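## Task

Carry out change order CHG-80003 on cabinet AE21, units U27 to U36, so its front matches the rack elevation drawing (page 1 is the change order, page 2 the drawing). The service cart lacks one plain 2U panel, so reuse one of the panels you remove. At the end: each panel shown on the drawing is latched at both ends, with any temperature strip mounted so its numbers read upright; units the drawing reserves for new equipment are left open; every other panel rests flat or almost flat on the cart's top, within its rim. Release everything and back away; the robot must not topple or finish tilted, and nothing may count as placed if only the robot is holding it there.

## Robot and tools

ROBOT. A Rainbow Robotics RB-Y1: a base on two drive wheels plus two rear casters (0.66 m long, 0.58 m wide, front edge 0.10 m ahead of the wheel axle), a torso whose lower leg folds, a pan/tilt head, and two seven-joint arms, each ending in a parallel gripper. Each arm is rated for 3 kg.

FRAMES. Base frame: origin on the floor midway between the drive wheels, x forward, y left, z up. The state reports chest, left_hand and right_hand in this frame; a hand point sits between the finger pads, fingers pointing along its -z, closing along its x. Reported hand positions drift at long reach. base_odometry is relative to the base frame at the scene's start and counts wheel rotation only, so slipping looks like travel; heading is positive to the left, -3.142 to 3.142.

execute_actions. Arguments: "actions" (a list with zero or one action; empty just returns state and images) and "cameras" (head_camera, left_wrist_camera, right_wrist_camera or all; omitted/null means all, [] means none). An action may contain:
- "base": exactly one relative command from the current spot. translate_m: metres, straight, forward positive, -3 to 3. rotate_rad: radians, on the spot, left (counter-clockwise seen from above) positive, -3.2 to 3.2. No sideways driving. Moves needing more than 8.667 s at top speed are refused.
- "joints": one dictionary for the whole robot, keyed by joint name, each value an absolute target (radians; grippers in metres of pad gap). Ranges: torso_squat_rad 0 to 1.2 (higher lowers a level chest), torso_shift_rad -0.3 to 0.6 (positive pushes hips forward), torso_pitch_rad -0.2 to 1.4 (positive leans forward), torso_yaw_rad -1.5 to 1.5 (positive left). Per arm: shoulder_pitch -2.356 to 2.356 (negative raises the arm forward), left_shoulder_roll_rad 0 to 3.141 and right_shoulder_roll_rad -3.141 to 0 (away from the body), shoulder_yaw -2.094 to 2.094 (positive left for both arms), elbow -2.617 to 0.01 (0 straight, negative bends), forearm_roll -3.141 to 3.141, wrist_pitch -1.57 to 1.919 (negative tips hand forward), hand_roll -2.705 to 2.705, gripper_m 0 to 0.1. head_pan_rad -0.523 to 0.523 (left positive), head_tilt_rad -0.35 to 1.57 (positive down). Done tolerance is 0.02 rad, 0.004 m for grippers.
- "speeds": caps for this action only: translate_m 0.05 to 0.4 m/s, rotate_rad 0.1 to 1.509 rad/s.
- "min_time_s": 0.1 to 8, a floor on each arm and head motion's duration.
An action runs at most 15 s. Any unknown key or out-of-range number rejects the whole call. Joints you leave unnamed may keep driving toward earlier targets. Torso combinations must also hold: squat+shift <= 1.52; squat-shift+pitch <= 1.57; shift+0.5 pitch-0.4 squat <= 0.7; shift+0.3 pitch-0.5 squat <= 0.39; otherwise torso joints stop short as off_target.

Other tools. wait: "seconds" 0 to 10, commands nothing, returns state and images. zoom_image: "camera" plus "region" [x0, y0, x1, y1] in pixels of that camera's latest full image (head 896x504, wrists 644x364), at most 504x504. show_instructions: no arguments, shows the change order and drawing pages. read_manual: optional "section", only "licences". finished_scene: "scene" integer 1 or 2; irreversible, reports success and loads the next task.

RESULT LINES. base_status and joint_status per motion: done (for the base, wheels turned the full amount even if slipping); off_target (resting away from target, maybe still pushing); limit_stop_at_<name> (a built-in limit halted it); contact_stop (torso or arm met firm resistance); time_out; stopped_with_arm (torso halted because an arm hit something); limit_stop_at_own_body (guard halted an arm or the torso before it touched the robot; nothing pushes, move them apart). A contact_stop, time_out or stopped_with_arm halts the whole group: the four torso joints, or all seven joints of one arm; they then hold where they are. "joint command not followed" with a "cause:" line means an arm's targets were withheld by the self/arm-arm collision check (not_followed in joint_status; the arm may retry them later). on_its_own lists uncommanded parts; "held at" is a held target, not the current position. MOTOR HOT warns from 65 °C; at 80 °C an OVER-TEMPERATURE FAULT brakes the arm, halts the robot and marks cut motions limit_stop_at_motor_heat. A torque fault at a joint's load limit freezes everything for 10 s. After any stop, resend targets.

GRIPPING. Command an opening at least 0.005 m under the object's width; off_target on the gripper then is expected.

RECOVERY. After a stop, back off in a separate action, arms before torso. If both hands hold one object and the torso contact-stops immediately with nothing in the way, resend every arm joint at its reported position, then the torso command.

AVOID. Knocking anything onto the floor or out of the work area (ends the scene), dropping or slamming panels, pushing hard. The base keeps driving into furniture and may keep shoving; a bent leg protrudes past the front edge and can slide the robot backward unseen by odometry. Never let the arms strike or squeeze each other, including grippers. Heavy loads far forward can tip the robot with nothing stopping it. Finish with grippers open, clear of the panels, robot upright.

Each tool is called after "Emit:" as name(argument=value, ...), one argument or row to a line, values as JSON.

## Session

Emit:
show_instructions(
)

Emit:
execute_actions(
  actions=[],
)

Reference images for this scene: change order, rack elevation.

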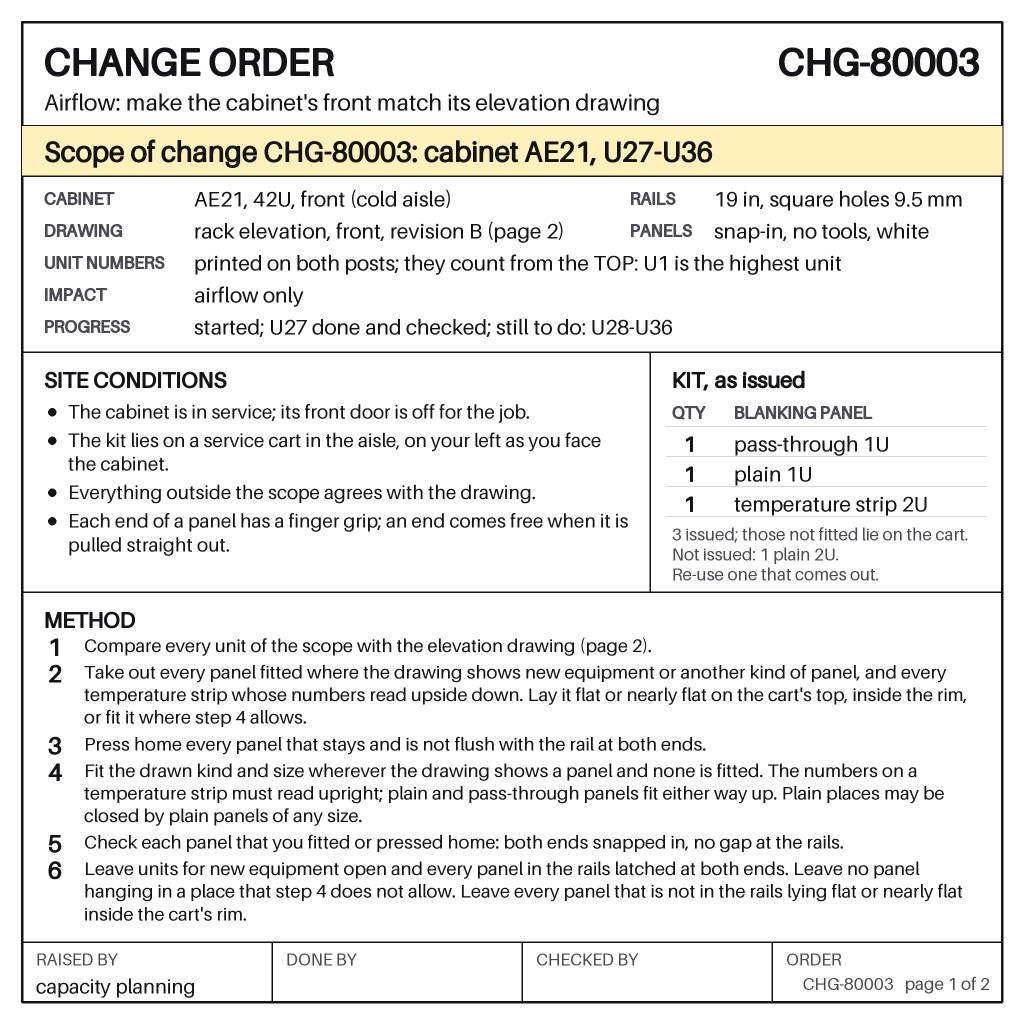

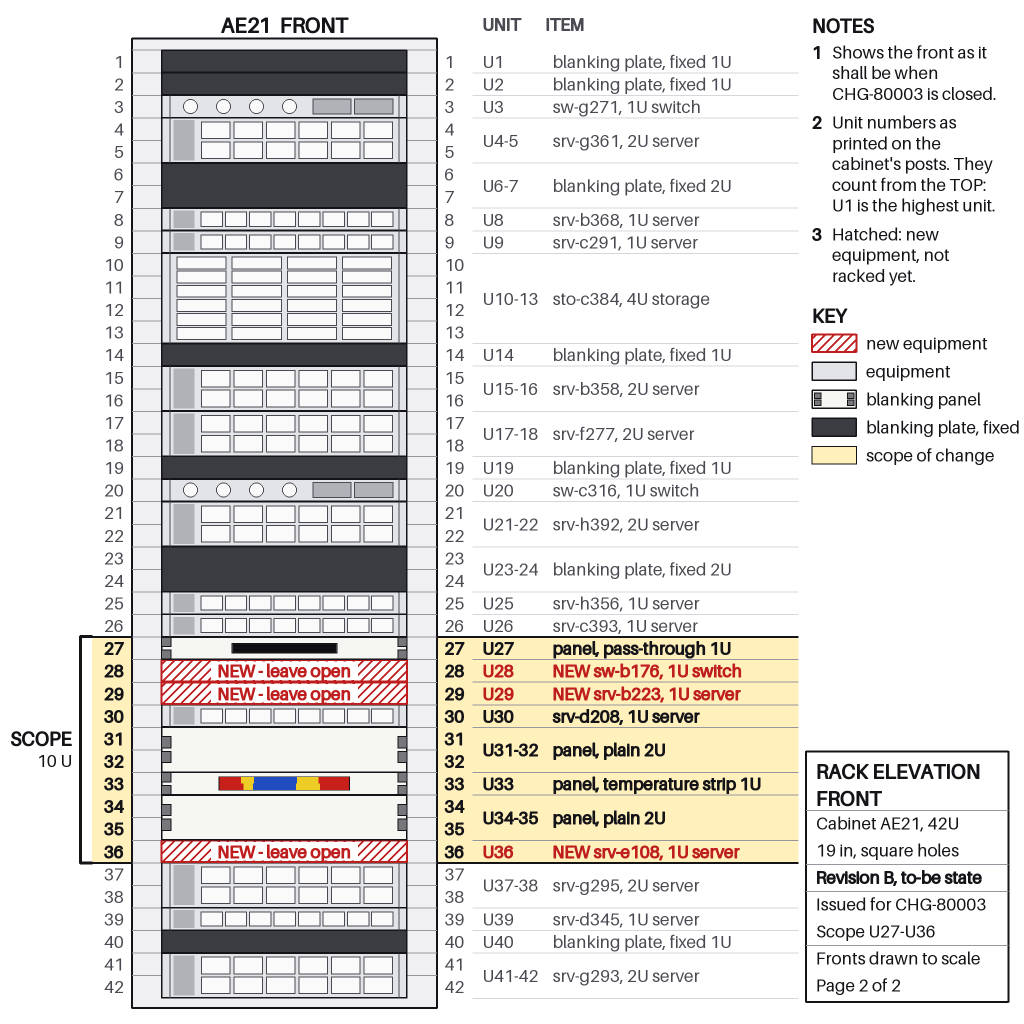

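Scene clock: 0.00 s.
base_odometry: x=+0.000 y=+0.000 heading=+0.000 (m, m, rad; odometry frame)
base_status: not commanded
joint_positions: torso_squat_rad=+0.350 torso_shift_rad=+0.000 torso_pitch_rad=+0.000 torso_yaw_rad=+0.000 left_shoulder_pitch_rad=+0.031 left_shoulder_roll_rad=+0.052 left_shoulder_yaw_rad=+0.001 left_elbow_rad=-0.213 left_forearm_roll_rad=+0.048 left_wrist_pitch_rad=-0.050 left_hand_roll_rad=+0.018 left_gripper_m=+0.101 right_shoulder_pitch_rad=+0.046 right_shoulder_roll_rad=-0.032 right_shoulder_yaw_rad=-0.021 right_elbow_rad=-0.243 right_forearm_roll_rad=+0.010 right_wrist_pitch_rad=+0.035 right_hand_roll_rad=-0.051 right_gripper_m=+0.099 head_pan_rad=-0.001 head_tilt_rad=+0.400
joint_status: not commanded
chest: x=-0.2279 y=+0.0010 z=+1.2476 quat_wxyz=(+1.000, -0.001, +0.000, +0.000) (m; base frame)
left_hand: x=-0.1354 y=+0.2608 z=+0.5699 quat_wxyz=(+0.992, +0.023, -0.117, +0.035) (m; base frame)
right_hand: x=-0.1506 y=-0.2476 z=+0.5668 quat_wxyz=(+0.996, -0.017, -0.083, -0.037) (m; base frame)
pictures: head_camera, left_wrist_camera, right_wrist_camera
Images, in order (width x height): head_camera 896x504, left_wrist_camera 644x364, right_wrist_camera 644x364.

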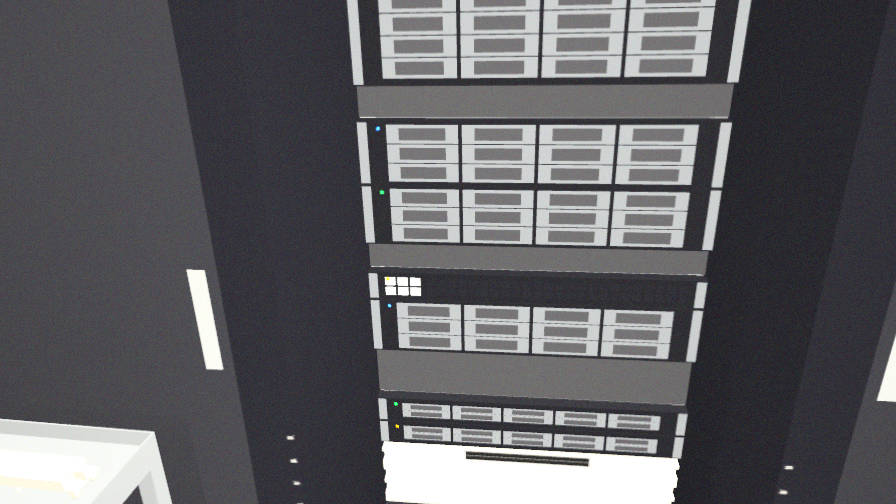

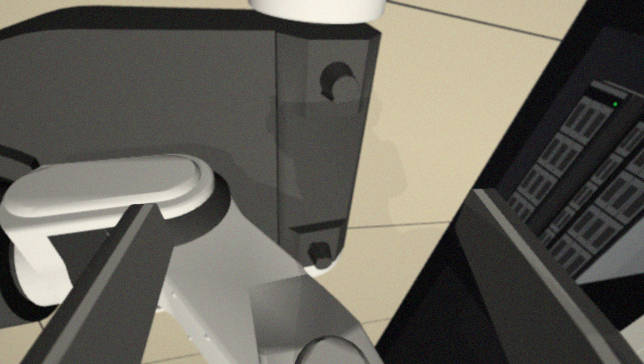

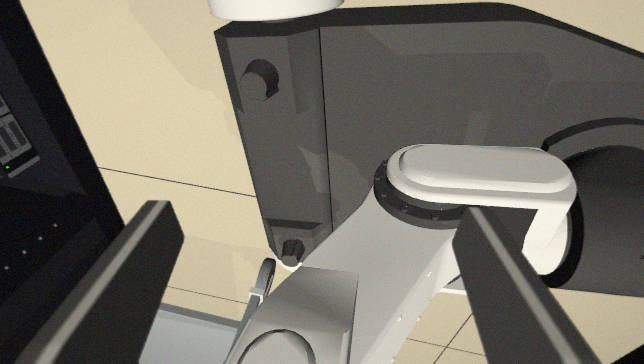

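Emit:
execute_actions(
  actions=[
    {"joints": {"head_tilt_rad": 0.85}},
  ],
  cameras=["head_camera"],
)

Emit:
execute_actions(
  actions=[
    {"joints": {"head_tilt_rad": 0.7, "head_pan_rad": 0.52, "torso_yaw_rad": 0.35}},
  ],
  cameras=["head_camera"],
)

Scene clock: 7.27 s.
base_odometry: x=+0.000 y=+0.000 heading=+0.000 (m, m, rad; odometry frame)
base_status: not commanded
joint_positions: torso_squat_rad=+0.350 torso_shift_rad=+0.000 torso_pitch_rad=+0.000 torso_yaw_rad=+0.000 left_shoulder_pitch_rad=+0.031 left_shoulder_roll_rad=+0.052 left_shoulder_yaw_rad=+0.001 left_elbow_rad=-0.213 left_forearm_roll_rad=+0.048 left_wrist_pitch_rad=-0.050 left_hand_roll_rad=+0.018 left_gripper_m=+0.101 right_shoulder_pitch_rad=+0.046 right_shoulder_roll_rad=-0.032 right_shoulder_yaw_rad=-0.021 right_elbow_rad=-0.243 right_forearm_roll_rad=+0.010 right_wrist_pitch_rad=+0.035 right_hand_roll_rad=-0.051 right_gripper_m=+0.099 head_pan_rad=-0.001 head_tilt_rad=+0.850
joint_status: all done
chest: x=-0.2279 y=+0.0010 z=+1.2476 quat_wxyz=(+1.000, -0.001, +0.000, +0.000) (m; base frame)
left_hand: x=-0.1354 y=+0.2608 z=+0.5699 quat_wxyz=(+0.992, +0.023, -0.117, +0.035) (m; base frame)
right_hand: x=-0.1506 y=-0.2476 z=+0.5668 quat_wxyz=(+0.996, -0.017, -0.083, -0.037) (m; base frame)
pictures: head_camera
Images, in order (width x height): head_camera 896x504.

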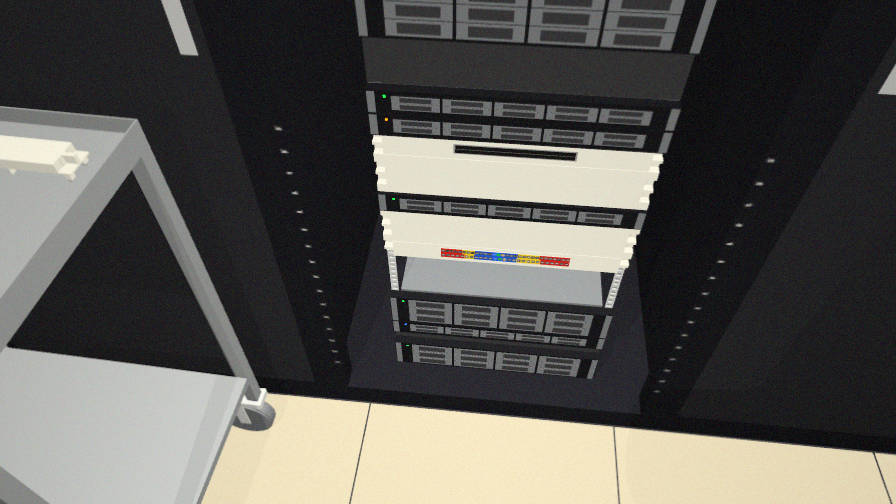

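Scene clock: 8.63 s.
base_odometry: x=+0.000 y=+0.000 heading=+0.000 (m, m, rad; odometry frame)
base_status: not commanded
joint_positions: torso_squat_rad=+0.350 torso_shift_rad=+0.000 torso_pitch_rad=+0.000 torso_yaw_rad=+0.350 left_shoulder_pitch_rad=+0.031 left_shoulder_roll_rad=+0.052 left_shoulder_yaw_rad=+0.001 left_elbow_rad=-0.213 left_forearm_roll_rad=+0.048 left_wrist_pitch_rad=-0.050 left_hand_roll_rad=+0.018 left_gripper_m=+0.101 right_shoulder_pitch_rad=+0.046 right_shoulder_roll_rad=-0.032 right_shoulder_yaw_rad=-0.021 right_elbow_rad=-0.243 right_forearm_roll_rad=+0.010 right_wrist_pitch_rad=+0.035 right_hand_roll_rad=-0.051 right_gripper_m=+0.099 head_pan_rad=+0.520 head_tilt_rad=+0.700
joint_status: all done
chest: x=-0.2279 y=+0.0010 z=+1.2476 quat_wxyz=(+0.985, -0.001, +0.000, +0.174) (m; base frame)
left_hand: x=-0.2303 y=+0.2766 z=+0.5699 quat_wxyz=(+0.971, +0.043, -0.111, +0.207) (m; base frame)
right_hand: x=-0.0704 y=-0.2063 z=+0.5668 quat_wxyz=(+0.987, -0.002, -0.085, +0.137) (m; base frame)
pictures: head_camera
Images, in order (width x height): head_camera 896x504.

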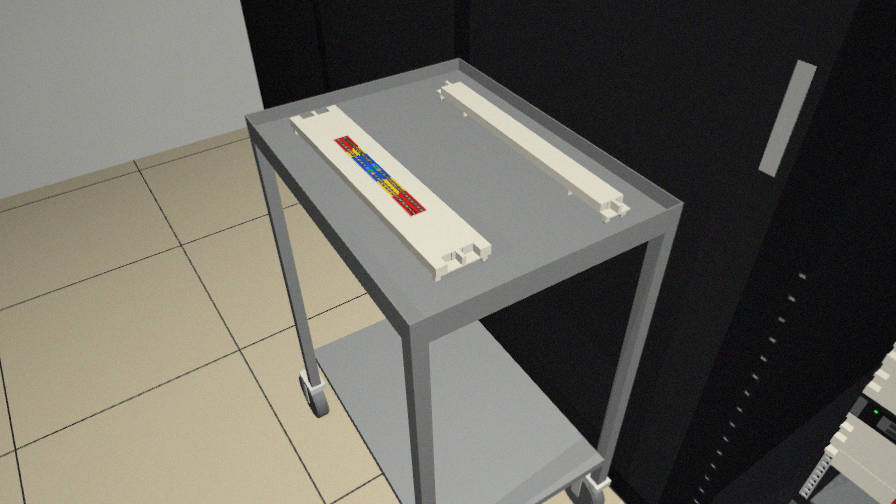

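Emit:
execute_actions(
  actions=[
    {"base": {"rotate_rad": 0.25}, "joints": {"torso_yaw_rad": 0.0, "head_pan_rad": 0.0, "head_tilt_rad": 0.5}},
  ],
  cameras=[],
)

Emit:
execute_actions(
  actions=[
    {"base": {"translate_m": -0.155}},
  ],
  cameras=[],
)

Emit:
execute_actions(
  actions=[
    {"base": {"rotate_rad": -0.363}, "joints": {"torso_squat_rad": 0.6925, "torso_shift_rad": 0.2, "torso_pitch_rad": 0.55, "head_tilt_rad": 0.1, "left_shoulder_pitch_rad": -0.5796, "left_shoulder_roll_rad": 0.0973, "left_shoulder_yaw_rad": 0.1882, "left_elbow_rad": -0.976, "left_forearm_roll_rad": 0.0, "left_wrist_pitch_rad": -0.585, "left_hand_roll_rad": 0.043, "left_gripper_m": 0.02, "right_shoulder_pitch_rad": -0.5796, "right_shoulder_roll_rad": -0.0973, "right_shoulder_yaw_rad": -0.1882, "right_elbow_rad": -0.976, "right_forearm_roll_rad": 0.0, "right_wrist_pitch_rad": -0.585, "right_hand_roll_rad": -0.043, "right_gripper_m": 0.02}},
  ],
)

Scene clock: 118.70 s.
base_odometry: x=+0.000 y=+0.000 heading=+0.249 (m, m, rad; odometry frame)
base_status: done
joint_positions: torso_squat_rad=+0.350 torso_shift_rad=+0.000 torso_pitch_rad=+0.000 torso_yaw_rad=+0.000 left_shoulder_pitch_rad=+0.031 left_shoulder_roll_rad=+0.052 left_shoulder_yaw_rad=+0.001 left_elbow_rad=-0.213 left_forearm_roll_rad=+0.048 left_wrist_pitch_rad=-0.050 left_hand_roll_rad=+0.018 left_gripper_m=+0.101 right_shoulder_pitch_rad=+0.046 right_shoulder_roll_rad=-0.032 right_shoulder_yaw_rad=-0.021 right_elbow_rad=-0.243 right_forearm_roll_rad=+0.010 right_wrist_pitch_rad=+0.035 right_hand_roll_rad=-0.051 right_gripper_m=+0.099 head_pan_rad=+0.000 head_tilt_rad=+0.500
joint_status: all done
chest: x=-0.2279 y=+0.0010 z=+1.2476 quat_wxyz=(+1.000, -0.001, +0.000, +0.000) (m; base frame)
left_hand: x=-0.1352 y=+0.2608 z=+0.5699 quat_wxyz=(+0.992, +0.023, -0.117, +0.035) (m; base frame)
right_hand: x=-0.1508 y=-0.2477 z=+0.5668 quat_wxyz=(+0.996, -0.017, -0.083, -0.037) (m; base frame)
pictures: none
No camera images: the call's "cameras" was empty. Leave "cameras" out to get every camera's image.

Scene clock: 120.47 s.
base_odometry: x=-0.150 y=-0.038 heading=+0.251 (m, m, rad; odometry frame)
base_status: done
joint_positions: torso_squat_rad=+0.350 torso_shift_rad=+0.000 torso_pitch_rad=+0.000 torso_yaw_rad=+0.000 left_shoulder_pitch_rad=+0.031 left_shoulder_roll_rad=+0.052 left_shoulder_yaw_rad=+0.001 left_elbow_rad=-0.213 left_forearm_roll_rad=+0.048 left_wrist_pitch_rad=-0.050 left_hand_roll_rad=+0.018 left_gripper_m=+0.101 right_shoulder_pitch_rad=+0.046 right_shoulder_roll_rad=-0.032 right_shoulder_yaw_rad=-0.021 right_elbow_rad=-0.243 right_forearm_roll_rad=+0.010 right_wrist_pitch_rad=+0.035 right_hand_roll_rad=-0.051 right_gripper_m=+0.099 head_pan_rad=+0.000 head_tilt_rad=+0.500
joint_status: not commanded
chest: x=-0.2280 y=+0.0010 z=+1.2476 quat_wxyz=(+1.000, -0.001, +0.000, +0.000) (m; base frame)
left_hand: x=-0.1353 y=+0.2608 z=+0.5699 quat_wxyz=(+0.992, +0.023, -0.118, +0.035) (m; base frame)
right_hand: x=-0.1508 y=-0.2477 z=+0.5668 quat_wxyz=(+0.996, -0.017, -0.083, -0.037) (m; base frame)
pictures: none
No camera images: the call's "cameras" was empty. Leave "cameras" out to get every camera's image.

Scene clock: 123.23 s.
base_odometry: x=-0.151 y=-0.038 heading=-0.111 (m, m, rad; odometry frame)
base_status: done
joint_positions: torso_squat_rad=+0.692 torso_shift_rad=+0.200 torso_pitch_rad=+0.550 torso_yaw_rad=+0.000 left_shoulder_pitch_rad=-0.580 left_shoulder_roll_rad=+0.097 left_shoulder_yaw_rad=+0.188 left_elbow_rad=-0.976 left_forearm_roll_rad=+0.000 left_wrist_pitch_rad=-0.585 left_hand_roll_rad=+0.043 left_gripper_m=+0.020 right_shoulder_pitch_rad=-0.580 right_shoulder_roll_rad=-0.097 right_shoulder_yaw_rad=-0.188 right_elbow_rad=-0.976 right_forearm_roll_rad=+0.000 right_wrist_pitch_rad=-0.585 right_hand_roll_rad=-0.043 right_gripper_m=+0.020 head_pan_rad=+0.000 head_tilt_rad=+0.100
joint_status: all done
chest: x=+0.0409 y=+0.0009 z=+1.0723 quat_wxyz=(+0.962, -0.001, +0.272, +0.000) (m; base frame)
left_hand: x=+0.5432 y=+0.2394 z=+0.6975 quat_wxyz=(+0.707, +0.000, -0.707, +0.000) (m; base frame)
right_hand: x=+0.5433 y=-0.2384 z=+0.6981 quat_wxyz=(+0.707, +0.000, -0.707, +0.001) (m; base frame)
pictures: head_camera, left_wrist_camera, right_wrist_camera
Images, in order (width x height): head_camera 896x504, left_wrist_camera 644x364, right_wrist_camera 644x364.

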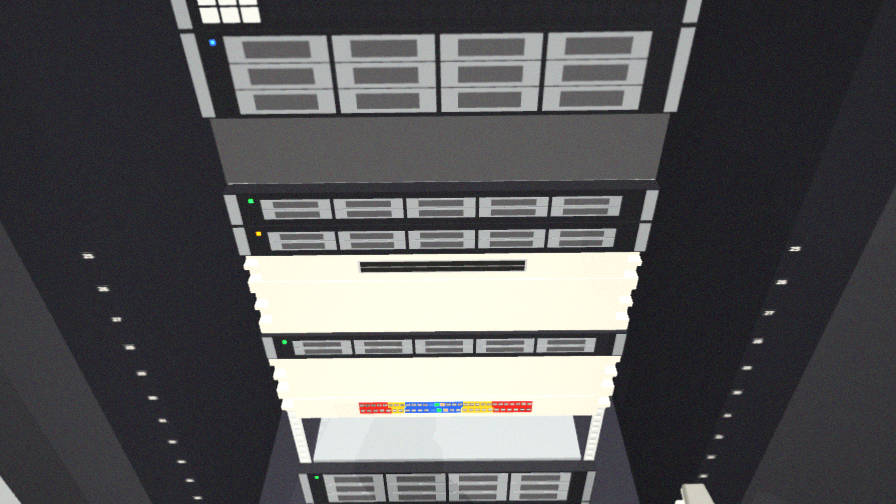

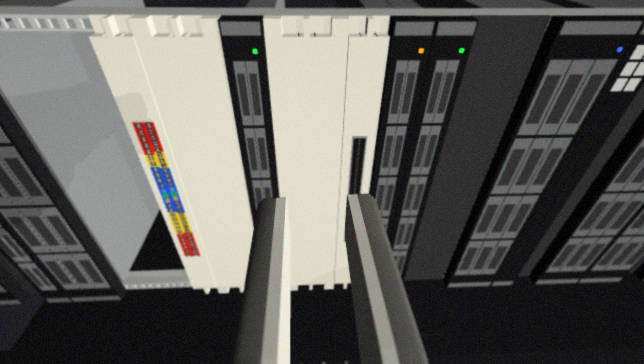

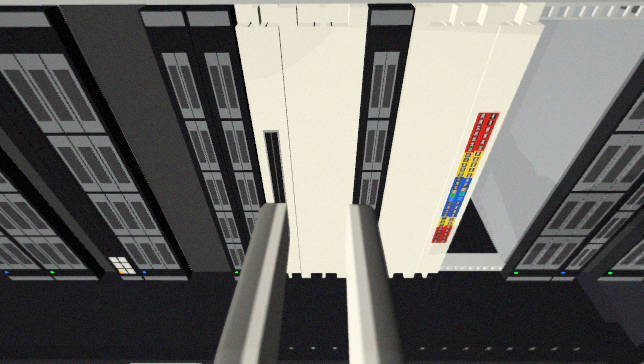

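Emit:
zoom_image(
  camera="head_camera",
  region=[350, 385, 545, 430],
)

Emit:
zoom_image(
  camera="head_camera",
  region=[230, 240, 450, 480],
)

Emit:
zoom_image(
  camera="head_camera",
  region=[440, 240, 660, 480],
)

Region (350, 385, 545, 430) of head_camera's 896x504 image, scaled by 2.585, with more detail than that image has; it fills the top 116 rows of this view, and the rest is white.

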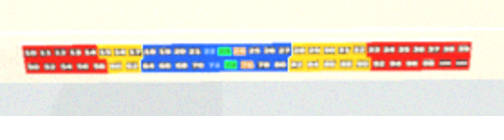

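Region (230, 240, 450, 480) of head_camera's 896x504 image, scaled by 2.100, with more detail than that image has; it fills the left 462 columns of this view, and the rest is white.

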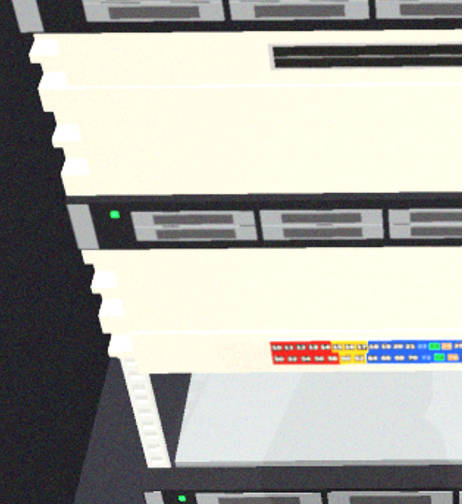

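Region (440, 240, 660, 480) of head_camera's 896x504 image, scaled by 2.100, with more detail than that image has; it fills the left 462 columns of this view, and the rest is white.

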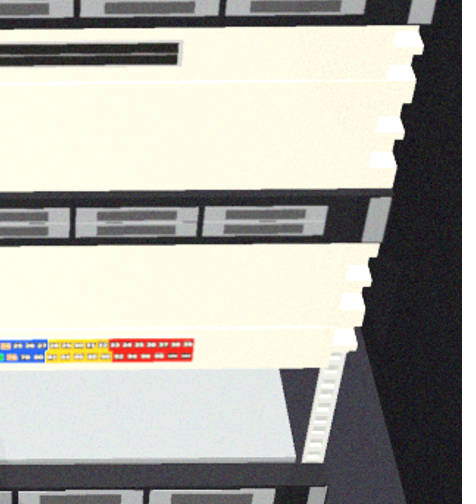

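Emit:
zoom_image(
  camera="head_camera",
  region=[355, 395, 445, 420],
)

Emit:
zoom_image(
  camera="head_camera",
  region=[445, 395, 535, 420],
)

Region (355, 395, 445, 420) of head_camera's 896x504 image, scaled by 5.600, with more detail than that image has.

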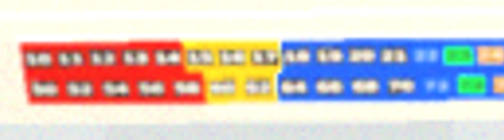

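Region (445, 395, 535, 420) of head_camera's 896x504 image, scaled by 5.600, with more detail than that image has.

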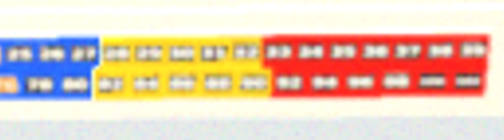

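Emit:
execute_actions(
  actions=[
    {"base": {"translate_m": 0.19}, "joints": {"head_tilt_rad": 0.3}},
  ],
)

Scene clock: 138.10 s.
base_odometry: x=+0.038 y=-0.060 heading=-0.111 (m, m, rad; odometry frame)
base_status: done
joint_positions: torso_squat_rad=+0.692 torso_shift_rad=+0.200 torso_pitch_rad=+0.550 torso_yaw_rad=+0.000 left_shoulder_pitch_rad=-0.580 left_shoulder_roll_rad=+0.097 left_shoulder_yaw_rad=+0.188 left_elbow_rad=-0.976 left_forearm_roll_rad=+0.000 left_wrist_pitch_rad=-0.585 left_hand_roll_rad=+0.043 left_gripper_m=+0.020 right_shoulder_pitch_rad=-0.580 right_shoulder_roll_rad=-0.097 right_shoulder_yaw_rad=-0.188 right_elbow_rad=-0.976 right_forearm_roll_rad=+0.000 right_wrist_pitch_rad=-0.585 right_hand_roll_rad=-0.043 right_gripper_m=+0.020 head_pan_rad=+0.000 head_tilt_rad=+0.300
joint_status: all done
chest: x=+0.0409 y=+0.0009 z=+1.0723 quat_wxyz=(+0.962, -0.001, +0.272, +0.000) (m; base frame)
left_hand: x=+0.5432 y=+0.2394 z=+0.6975 quat_wxyz=(+0.707, +0.000, -0.707, +0.000) (m; base frame)
right_hand: x=+0.5432 y=-0.2385 z=+0.6981 quat_wxyz=(+0.707, +0.000, -0.707, +0.001) (m; base frame)
pictures: head_camera, left_wrist_camera, right_wrist_camera
Images, in order (width x height): head_camera 896x504, left_wrist_camera 644x364, right_wrist_camera 644x364.

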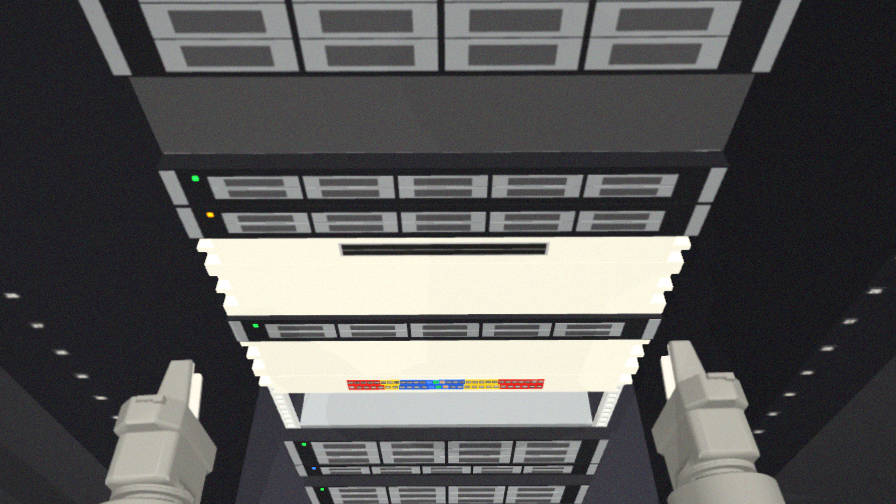

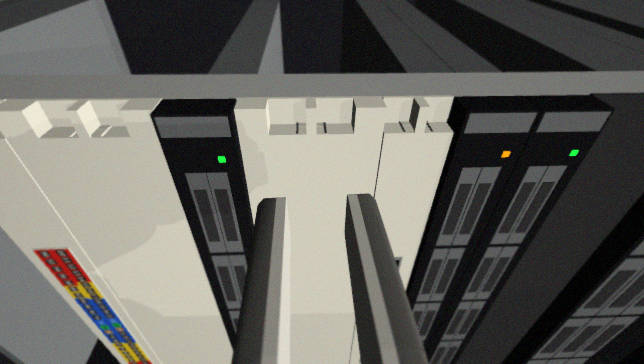

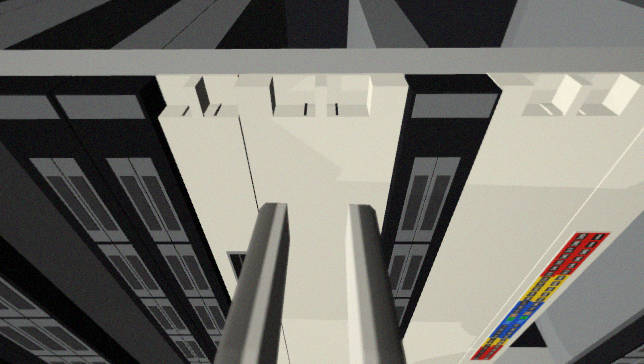

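Emit:
zoom_image(
  camera="left_wrist_camera",
  region=[200, 70, 480, 220],
)

Emit:
zoom_image(
  camera="right_wrist_camera",
  region=[140, 50, 420, 220],
)

Region (200, 70, 480, 220) of left_wrist_camera's 644x364 image, scaled by 1.800, with more detail than that image has; it fills the top 270 rows of this view, and the rest is white.

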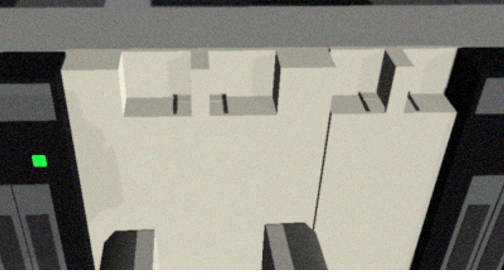

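Region (140, 50, 420, 220) of right_wrist_camera's 644x364 image, scaled by 1.800, with more detail than that image has; it fills the top 306 rows of this view, and the rest is white.

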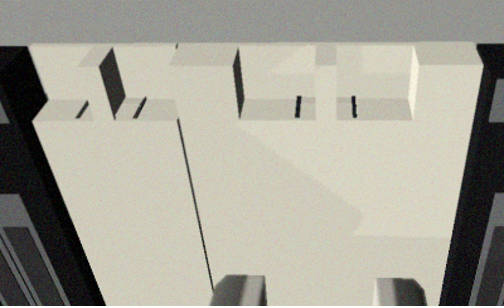

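Emit:
execute_actions(
  actions=[
    {"base": {"rotate_rad": -0.018}, "joints": {"torso_squat_rad": 0.696, "left_shoulder_pitch_rad": -0.6109, "left_shoulder_roll_rad": 0.1031, "left_shoulder_yaw_rad": 0.1973, "left_elbow_rad": -0.9249, "left_wrist_pitch_rad": -0.6056, "right_shoulder_pitch_rad": -0.5589, "right_shoulder_roll_rad": -0.0935, "right_shoulder_yaw_rad": -0.1822, "right_elbow_rad": -0.9997, "right_wrist_pitch_rad": -0.5815}},
  ],
  cameras=[],
)

Emit:
execute_actions(
  actions=[
    {"base": {"translate_m": 0.06}, "joints": {"head_tilt_rad": 0.45}},
  ],
)

Scene clock: 159.77 s.
base_odometry: x=+0.038 y=-0.060 heading=-0.128 (m, m, rad; odometry frame)
base_status: done
joint_positions: torso_squat_rad=+0.696 torso_shift_rad=+0.200 torso_pitch_rad=+0.550 torso_yaw_rad=+0.000 left_shoulder_pitch_rad=-0.611 left_shoulder_roll_rad=+0.103 left_shoulder_yaw_rad=+0.197 left_elbow_rad=-0.925 left_forearm_roll_rad=+0.000 left_wrist_pitch_rad=-0.606 left_hand_roll_rad=+0.043 left_gripper_m=+0.020 right_shoulder_pitch_rad=-0.559 right_shoulder_roll_rad=-0.094 right_shoulder_yaw_rad=-0.182 right_elbow_rad=-0.999 right_forearm_roll_rad=+0.000 right_wrist_pitch_rad=-0.581 right_hand_roll_rad=-0.043 right_gripper_m=+0.020 head_pan_rad=+0.000 head_tilt_rad=+0.300
joint_status: all done
chest: x=+0.0405 y=+0.0009 z=+1.0708 quat_wxyz=(+0.962, -0.001, +0.272, +0.000) (m; base frame)
left_hand: x=+0.5478 y=+0.2401 z=+0.6934 quat_wxyz=(+0.707, +0.000, -0.707, +0.001) (m; base frame)
right_hand: x=+0.5378 y=-0.2383 z=+0.6966 quat_wxyz=(+0.707, +0.000, -0.707, +0.001) (m; base frame)
pictures: none
No camera images: the call's "cameras" was empty. Leave "cameras" out to get every camera's image.

Scene clock: 160.83 s.
base_odometry: x=+0.098 y=-0.067 heading=-0.128 (m, m, rad; odometry frame)
base_status: done
joint_positions: torso_squat_rad=+0.696 torso_shift_rad=+0.200 torso_pitch_rad=+0.550 torso_yaw_rad=+0.000 left_shoulder_pitch_rad=-0.611 left_shoulder_roll_rad=+0.103 left_shoulder_yaw_rad=+0.197 left_elbow_rad=-0.925 left_forearm_roll_rad=+0.000 left_wrist_pitch_rad=-0.606 left_hand_roll_rad=+0.043 left_gripper_m=+0.020 right_shoulder_pitch_rad=-0.559 right_shoulder_roll_rad=-0.093 right_shoulder_yaw_rad=-0.182 right_elbow_rad=-0.999 right_forearm_roll_rad=+0.000 right_wrist_pitch_rad=-0.581 right_hand_roll_rad=-0.043 right_gripper_m=+0.020 head_pan_rad=+0.000 head_tilt_rad=+0.450
joint_status: all done
chest: x=+0.0407 y=+0.0009 z=+1.0707 quat_wxyz=(+0.962, -0.001, +0.272, +0.000) (m; base frame)
left_hand: x=+0.5479 y=+0.2401 z=+0.6933 quat_wxyz=(+0.707, +0.000, -0.707, +0.001) (m; base frame)
right_hand: x=+0.5378 y=-0.2383 z=+0.6964 quat_wxyz=(+0.707, +0.000, -0.707, +0.001) (m; base frame)
pictures: head_camera, left_wrist_camera, right_wrist_camera
Images, in order (width x height): head_camera 896x504, left_wrist_camera 644x364, right_wrist_camera 644x364.

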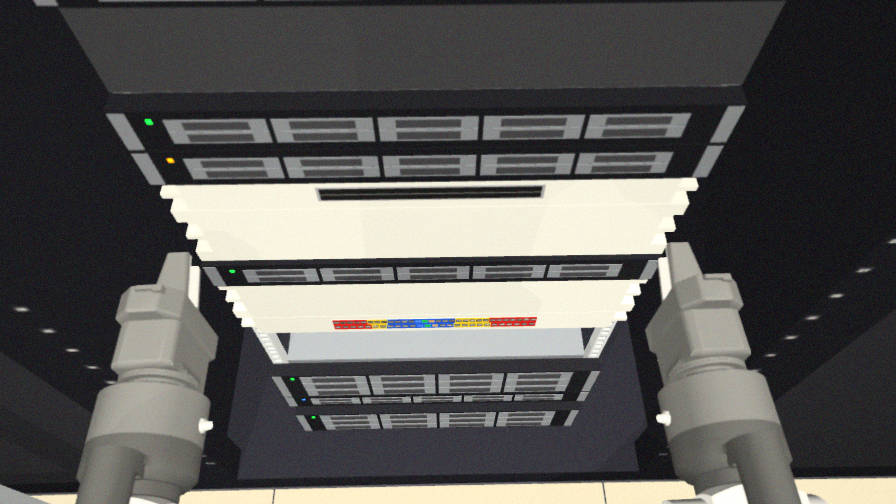

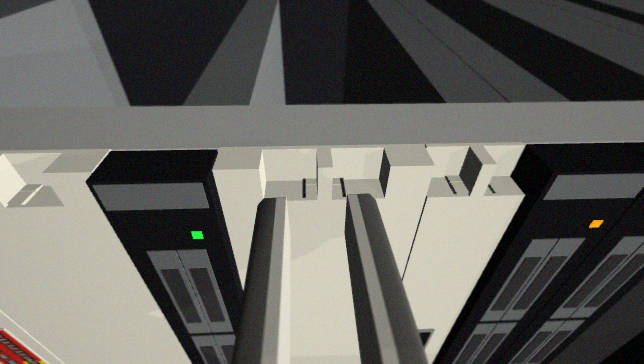

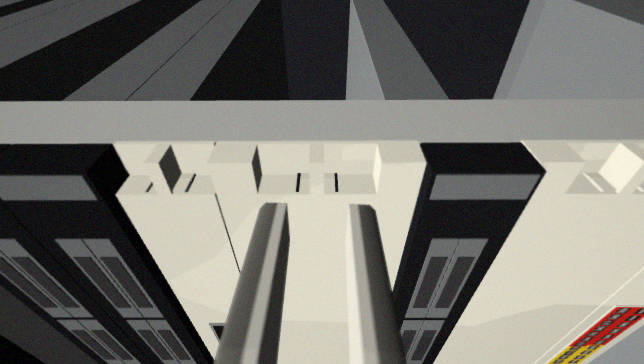

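Emit:
zoom_image(
  camera="left_wrist_camera",
  region=[190, 120, 470, 250],
)

Emit:
zoom_image(
  camera="right_wrist_camera",
  region=[180, 120, 460, 250],
)

Region (190, 120, 470, 250) of left_wrist_camera's 644x364 image, scaled by 1.800, with more detail than that image has; it fills the top 234 rows of this view, and the rest is white.

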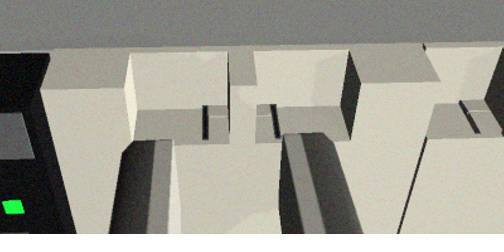

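Region (180, 120, 460, 250) of right_wrist_camera's 644x364 image, scaled by 1.800, with more detail than that image has; it fills the top 234 rows of this view, and the rest is white.

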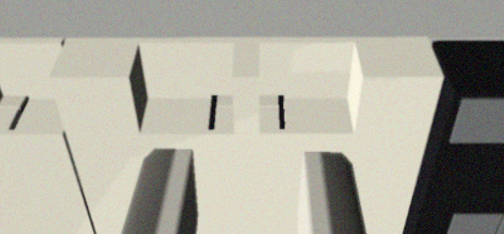

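Emit:
execute_actions(
  actions=[
    {"base": {"translate_m": 0.024}, "joints": {"left_shoulder_pitch_rad": -0.6021, "left_shoulder_roll_rad": 0.1015, "left_shoulder_yaw_rad": 0.1947, "left_elbow_rad": -0.9477, "left_wrist_pitch_rad": -0.5914, "left_hand_roll_rad": 0.06, "right_shoulder_pitch_rad": -0.558, "right_shoulder_roll_rad": -0.0979, "right_shoulder_yaw_rad": -0.1819, "right_hand_roll_rad": -0.0475}, "speeds": {"translate_m": 0.05}},
  ],
)

Scene clock: 184.00 s.
base_odometry: x=+0.122 y=-0.070 heading=-0.128 (m, m, rad; odometry frame)
base_status: done
joint_positions: torso_squat_rad=+0.696 torso_shift_rad=+0.200 torso_pitch_rad=+0.550 torso_yaw_rad=+0.000 left_shoulder_pitch_rad=-0.602 left_shoulder_roll_rad=+0.101 left_shoulder_yaw_rad=+0.195 left_elbow_rad=-0.947 left_forearm_roll_rad=+0.000 left_wrist_pitch_rad=-0.591 left_hand_roll_rad=+0.060 left_gripper_m=+0.020 right_shoulder_pitch_rad=-0.558 right_shoulder_roll_rad=-0.098 right_shoulder_yaw_rad=-0.182 right_elbow_rad=-0.999 right_forearm_roll_rad=+0.000 right_wrist_pitch_rad=-0.581 right_hand_roll_rad=-0.048 right_gripper_m=+0.020 head_pan_rad=+0.000 head_tilt_rad=+0.450
joint_status: all done
chest: x=+0.0406 y=+0.0008 z=+1.0707 quat_wxyz=(+0.962, -0.001, +0.272, +0.000) (m; base frame)
left_hand: x=+0.5479 y=+0.2400 z=+0.6957 quat_wxyz=(+0.707, -0.006, -0.707, +0.007) (m; base frame)
right_hand: x=+0.5378 y=-0.2402 z=+0.6965 quat_wxyz=(+0.707, +0.000, -0.707, +0.001) (m; base frame)
pictures: head_camera, left_wrist_camera, right_wrist_camera
Images, in order (width x height): head_camera 896x504, left_wrist_camera 644x364, right_wrist_camera 644x364.

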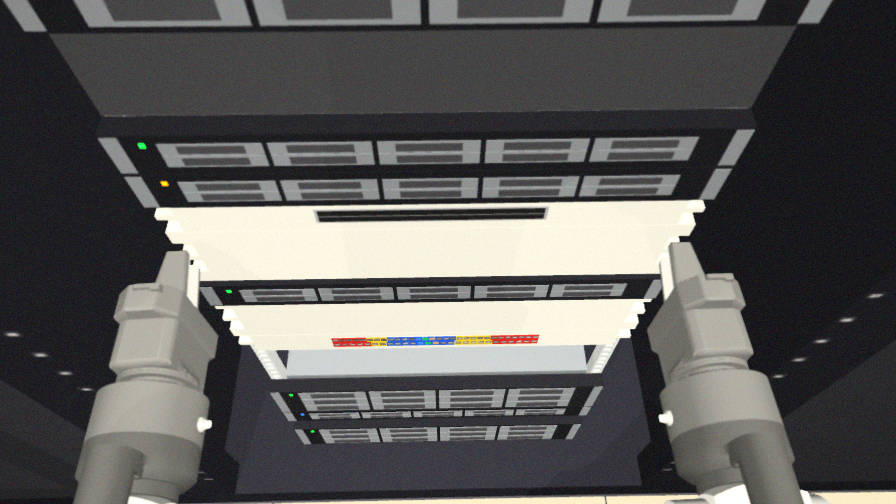

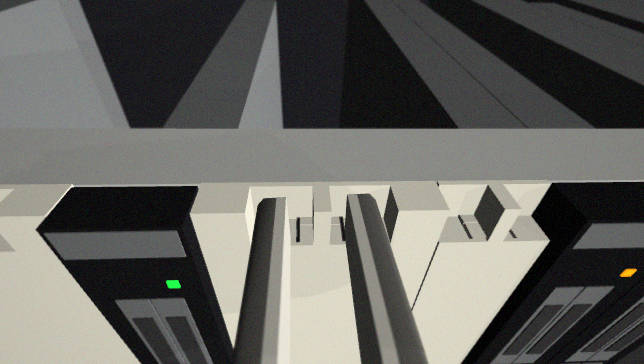

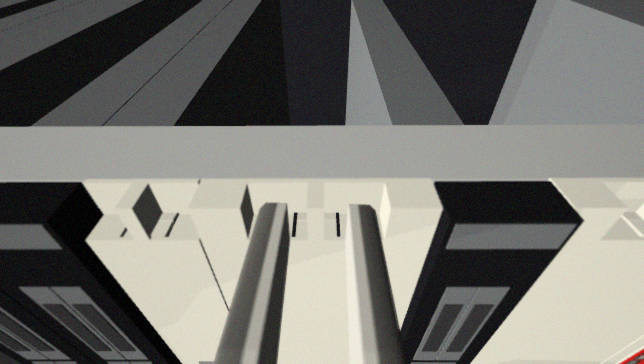

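Emit:
zoom_image(
  camera="left_wrist_camera",
  region=[170, 160, 470, 290],
)

Emit:
zoom_image(
  camera="right_wrist_camera",
  region=[170, 160, 470, 290],
)

Region (170, 160, 470, 290) of left_wrist_camera's 644x364 image, scaled by 1.680, with more detail than that image has; it fills the top 218 rows of this view, and the rest is white.

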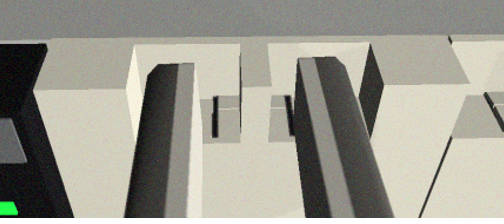

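Region (170, 160, 470, 290) of right_wrist_camera's 644x364 image, scaled by 1.680, with more detail than that image has; it fills the top 218 rows of this view, and the rest is white.

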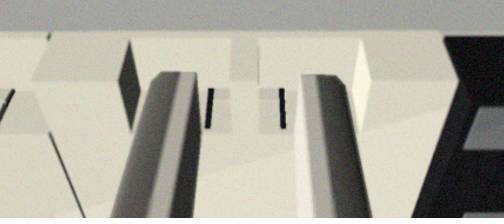

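Emit:
execute_actions(
  actions=[
    {"base": {"translate_m": 0.0135}, "joints": {"torso_squat_rad": 0.693}, "speeds": {"translate_m": 0.05}},
  ],
)

Scene clock: 198.90 s.
base_odometry: x=+0.135 y=-0.072 heading=-0.128 (m, m, rad; odometry frame)
base_status: done
joint_positions: torso_squat_rad=+0.693 torso_shift_rad=+0.200 torso_pitch_rad=+0.550 torso_yaw_rad=+0.000 left_shoulder_pitch_rad=-0.602 left_shoulder_roll_rad=+0.101 left_shoulder_yaw_rad=+0.195 left_elbow_rad=-0.948 left_forearm_roll_rad=+0.000 left_wrist_pitch_rad=-0.591 left_hand_roll_rad=+0.060 left_gripper_m=+0.020 right_shoulder_pitch_rad=-0.558 right_shoulder_roll_rad=-0.098 right_shoulder_yaw_rad=-0.182 right_elbow_rad=-0.999 right_forearm_roll_rad=+0.000 right_wrist_pitch_rad=-0.581 right_hand_roll_rad=-0.048 right_gripper_m=+0.020 head_pan_rad=+0.000 head_tilt_rad=+0.450
joint_status: all done
chest: x=+0.0408 y=+0.0008 z=+1.0720 quat_wxyz=(+0.962, -0.001, +0.272, +0.000) (m; base frame)
left_hand: x=+0.5481 y=+0.2400 z=+0.6969 quat_wxyz=(+0.707, -0.006, -0.707, +0.007) (m; base frame)
right_hand: x=+0.5380 y=-0.2403 z=+0.6978 quat_wxyz=(+0.707, +0.000, -0.707, +0.001) (m; base frame)
pictures: head_camera, left_wrist_camera, right_wrist_camera
Images, in order (width x height): head_camera 896x504, left_wrist_camera 644x364, right_wrist_camera 644x364.

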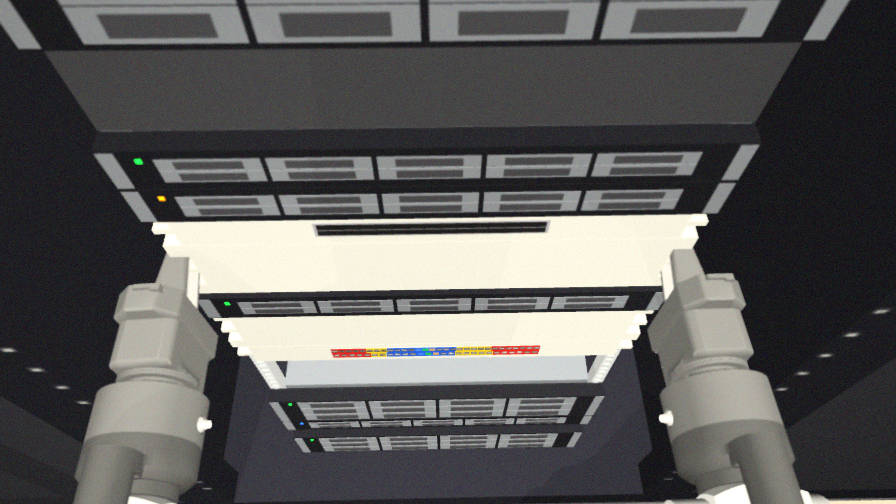

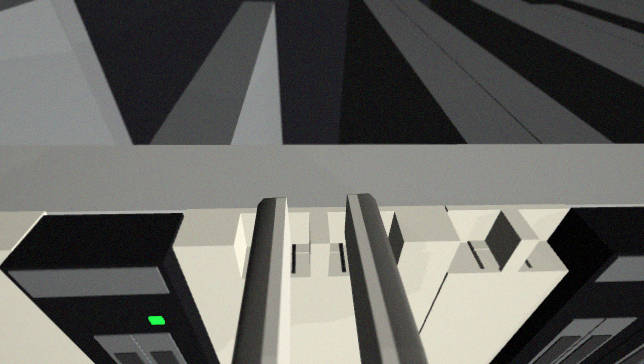

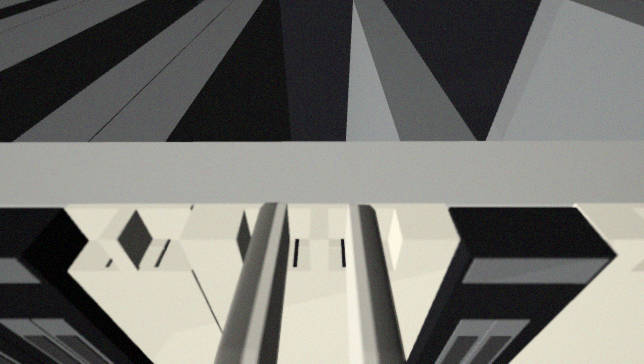

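Emit:
execute_actions(
  actions=[
    {"joints": {"left_gripper_m": 0.0, "right_gripper_m": 0.0}},
  ],
  cameras=["left_wrist_camera", "right_wrist_camera"],
)

Scene clock: 201.50 s.
base_odometry: x=+0.135 y=-0.072 heading=-0.128 (m, m, rad; odometry frame)
base_status: not commanded
joint_positions: torso_squat_rad=+0.693 torso_shift_rad=+0.200 torso_pitch_rad=+0.550 torso_yaw_rad=+0.000 left_shoulder_pitch_rad=-0.602 left_shoulder_roll_rad=+0.101 left_shoulder_yaw_rad=+0.195 left_elbow_rad=-0.948 left_forearm_roll_rad=+0.000 left_wrist_pitch_rad=-0.592 left_hand_roll_rad=+0.060 left_gripper_m=+0.006 right_shoulder_pitch_rad=-0.558 right_shoulder_roll_rad=-0.098 right_shoulder_yaw_rad=-0.182 right_elbow_rad=-0.999 right_forearm_roll_rad=+0.000 right_wrist_pitch_rad=-0.581 right_hand_roll_rad=-0.048 right_gripper_m=+0.005 head_pan_rad=+0.000 head_tilt_rad=+0.450
joint_status: left_gripper_m off_target (ended at +0.006, target +0.000); right_gripper_m off_target (ended at +0.005, target +0.000)
chest: x=+0.0408 y=+0.0008 z=+1.0720 quat_wxyz=(+0.962, -0.001, +0.272, +0.000) (m; base frame)
left_hand: x=+0.5481 y=+0.2400 z=+0.6970 quat_wxyz=(+0.707, -0.006, -0.707, +0.007) (m; base frame)
right_hand: x=+0.5380 y=-0.2403 z=+0.6977 quat_wxyz=(+0.708, +0.000, -0.707, +0.001) (m; base frame)
pictures: left_wrist_camera, right_wrist_camera
Images, in order (width x height): left_wrist_camera 644x364, right_wrist_camera 644x364.

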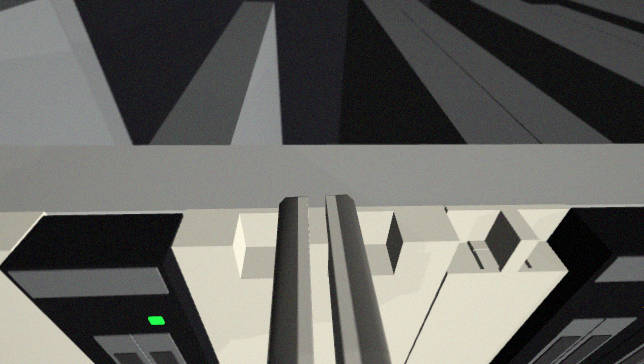

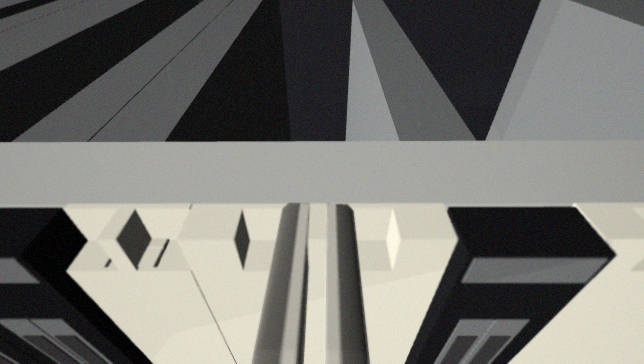

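Emit:
execute_actions(
  actions=[
    {"base": {"translate_m": -0.035}, "speeds": {"translate_m": 0.05}},
  ],
)

Scene clock: 206.30 s.
base_odometry: x=+0.100 y=-0.068 heading=-0.128 (m, m, rad; odometry frame)
base_status: done
joint_positions: torso_squat_rad=+0.693 torso_shift_rad=+0.200 torso_pitch_rad=+0.550 torso_yaw_rad=+0.000 left_shoulder_pitch_rad=-0.602 left_shoulder_roll_rad=+0.102 left_shoulder_yaw_rad=+0.195 left_elbow_rad=-0.948 left_forearm_roll_rad=+0.000 left_wrist_pitch_rad=-0.591 left_hand_roll_rad=+0.060 left_gripper_m=+0.006 right_shoulder_pitch_rad=-0.558 right_shoulder_roll_rad=-0.098 right_shoulder_yaw_rad=-0.182 right_elbow_rad=-0.999 right_forearm_roll_rad=+0.000 right_wrist_pitch_rad=-0.581 right_hand_roll_rad=-0.048 right_gripper_m=+0.005 head_pan_rad=+0.000 head_tilt_rad=+0.450
joint_status: not commanded
chest: x=+0.0409 y=+0.0008 z=+1.0720 quat_wxyz=(+0.962, -0.001, +0.272, +0.000) (m; base frame)
left_hand: x=+0.5482 y=+0.2401 z=+0.6970 quat_wxyz=(+0.707, -0.006, -0.707, +0.007) (m; base frame)
right_hand: x=+0.5380 y=-0.2403 z=+0.6978 quat_wxyz=(+0.708, +0.000, -0.707, +0.001) (m; base frame)
pictures: head_camera, left_wrist_camera, right_wrist_camera
Images, in order (width x height): head_camera 896x504, left_wrist_camera 644x364, right_wrist_camera 644x364.

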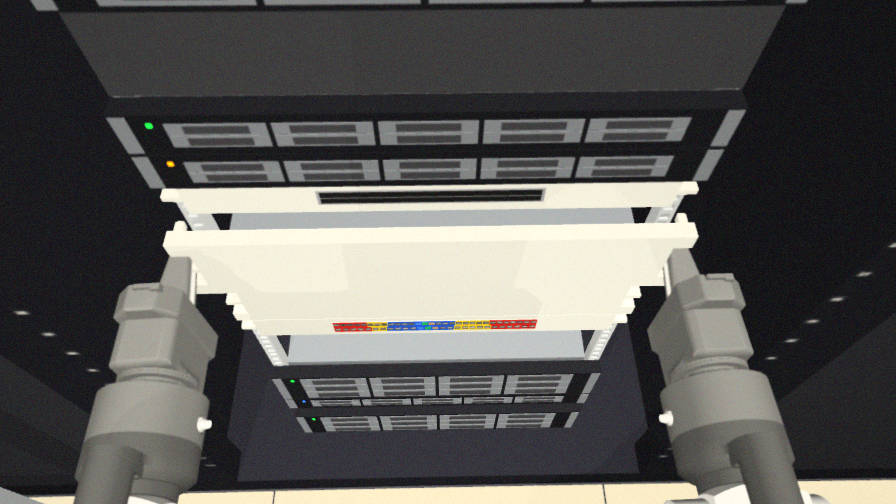

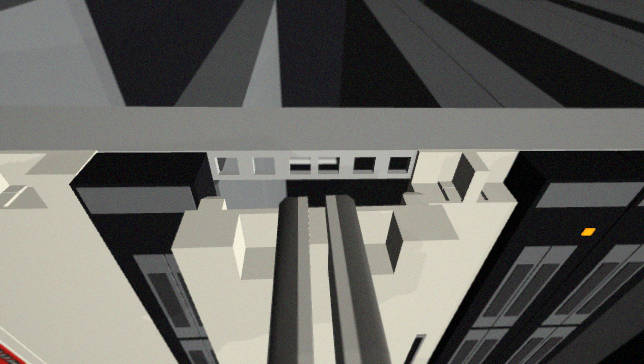

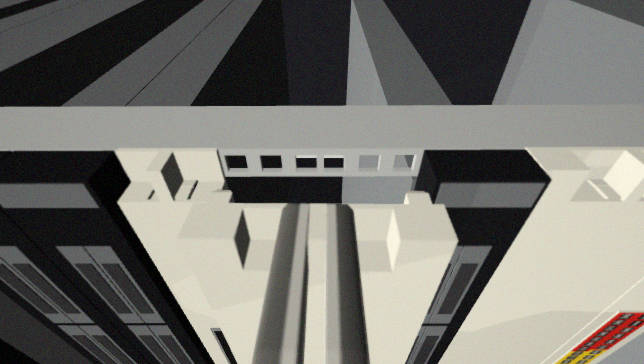

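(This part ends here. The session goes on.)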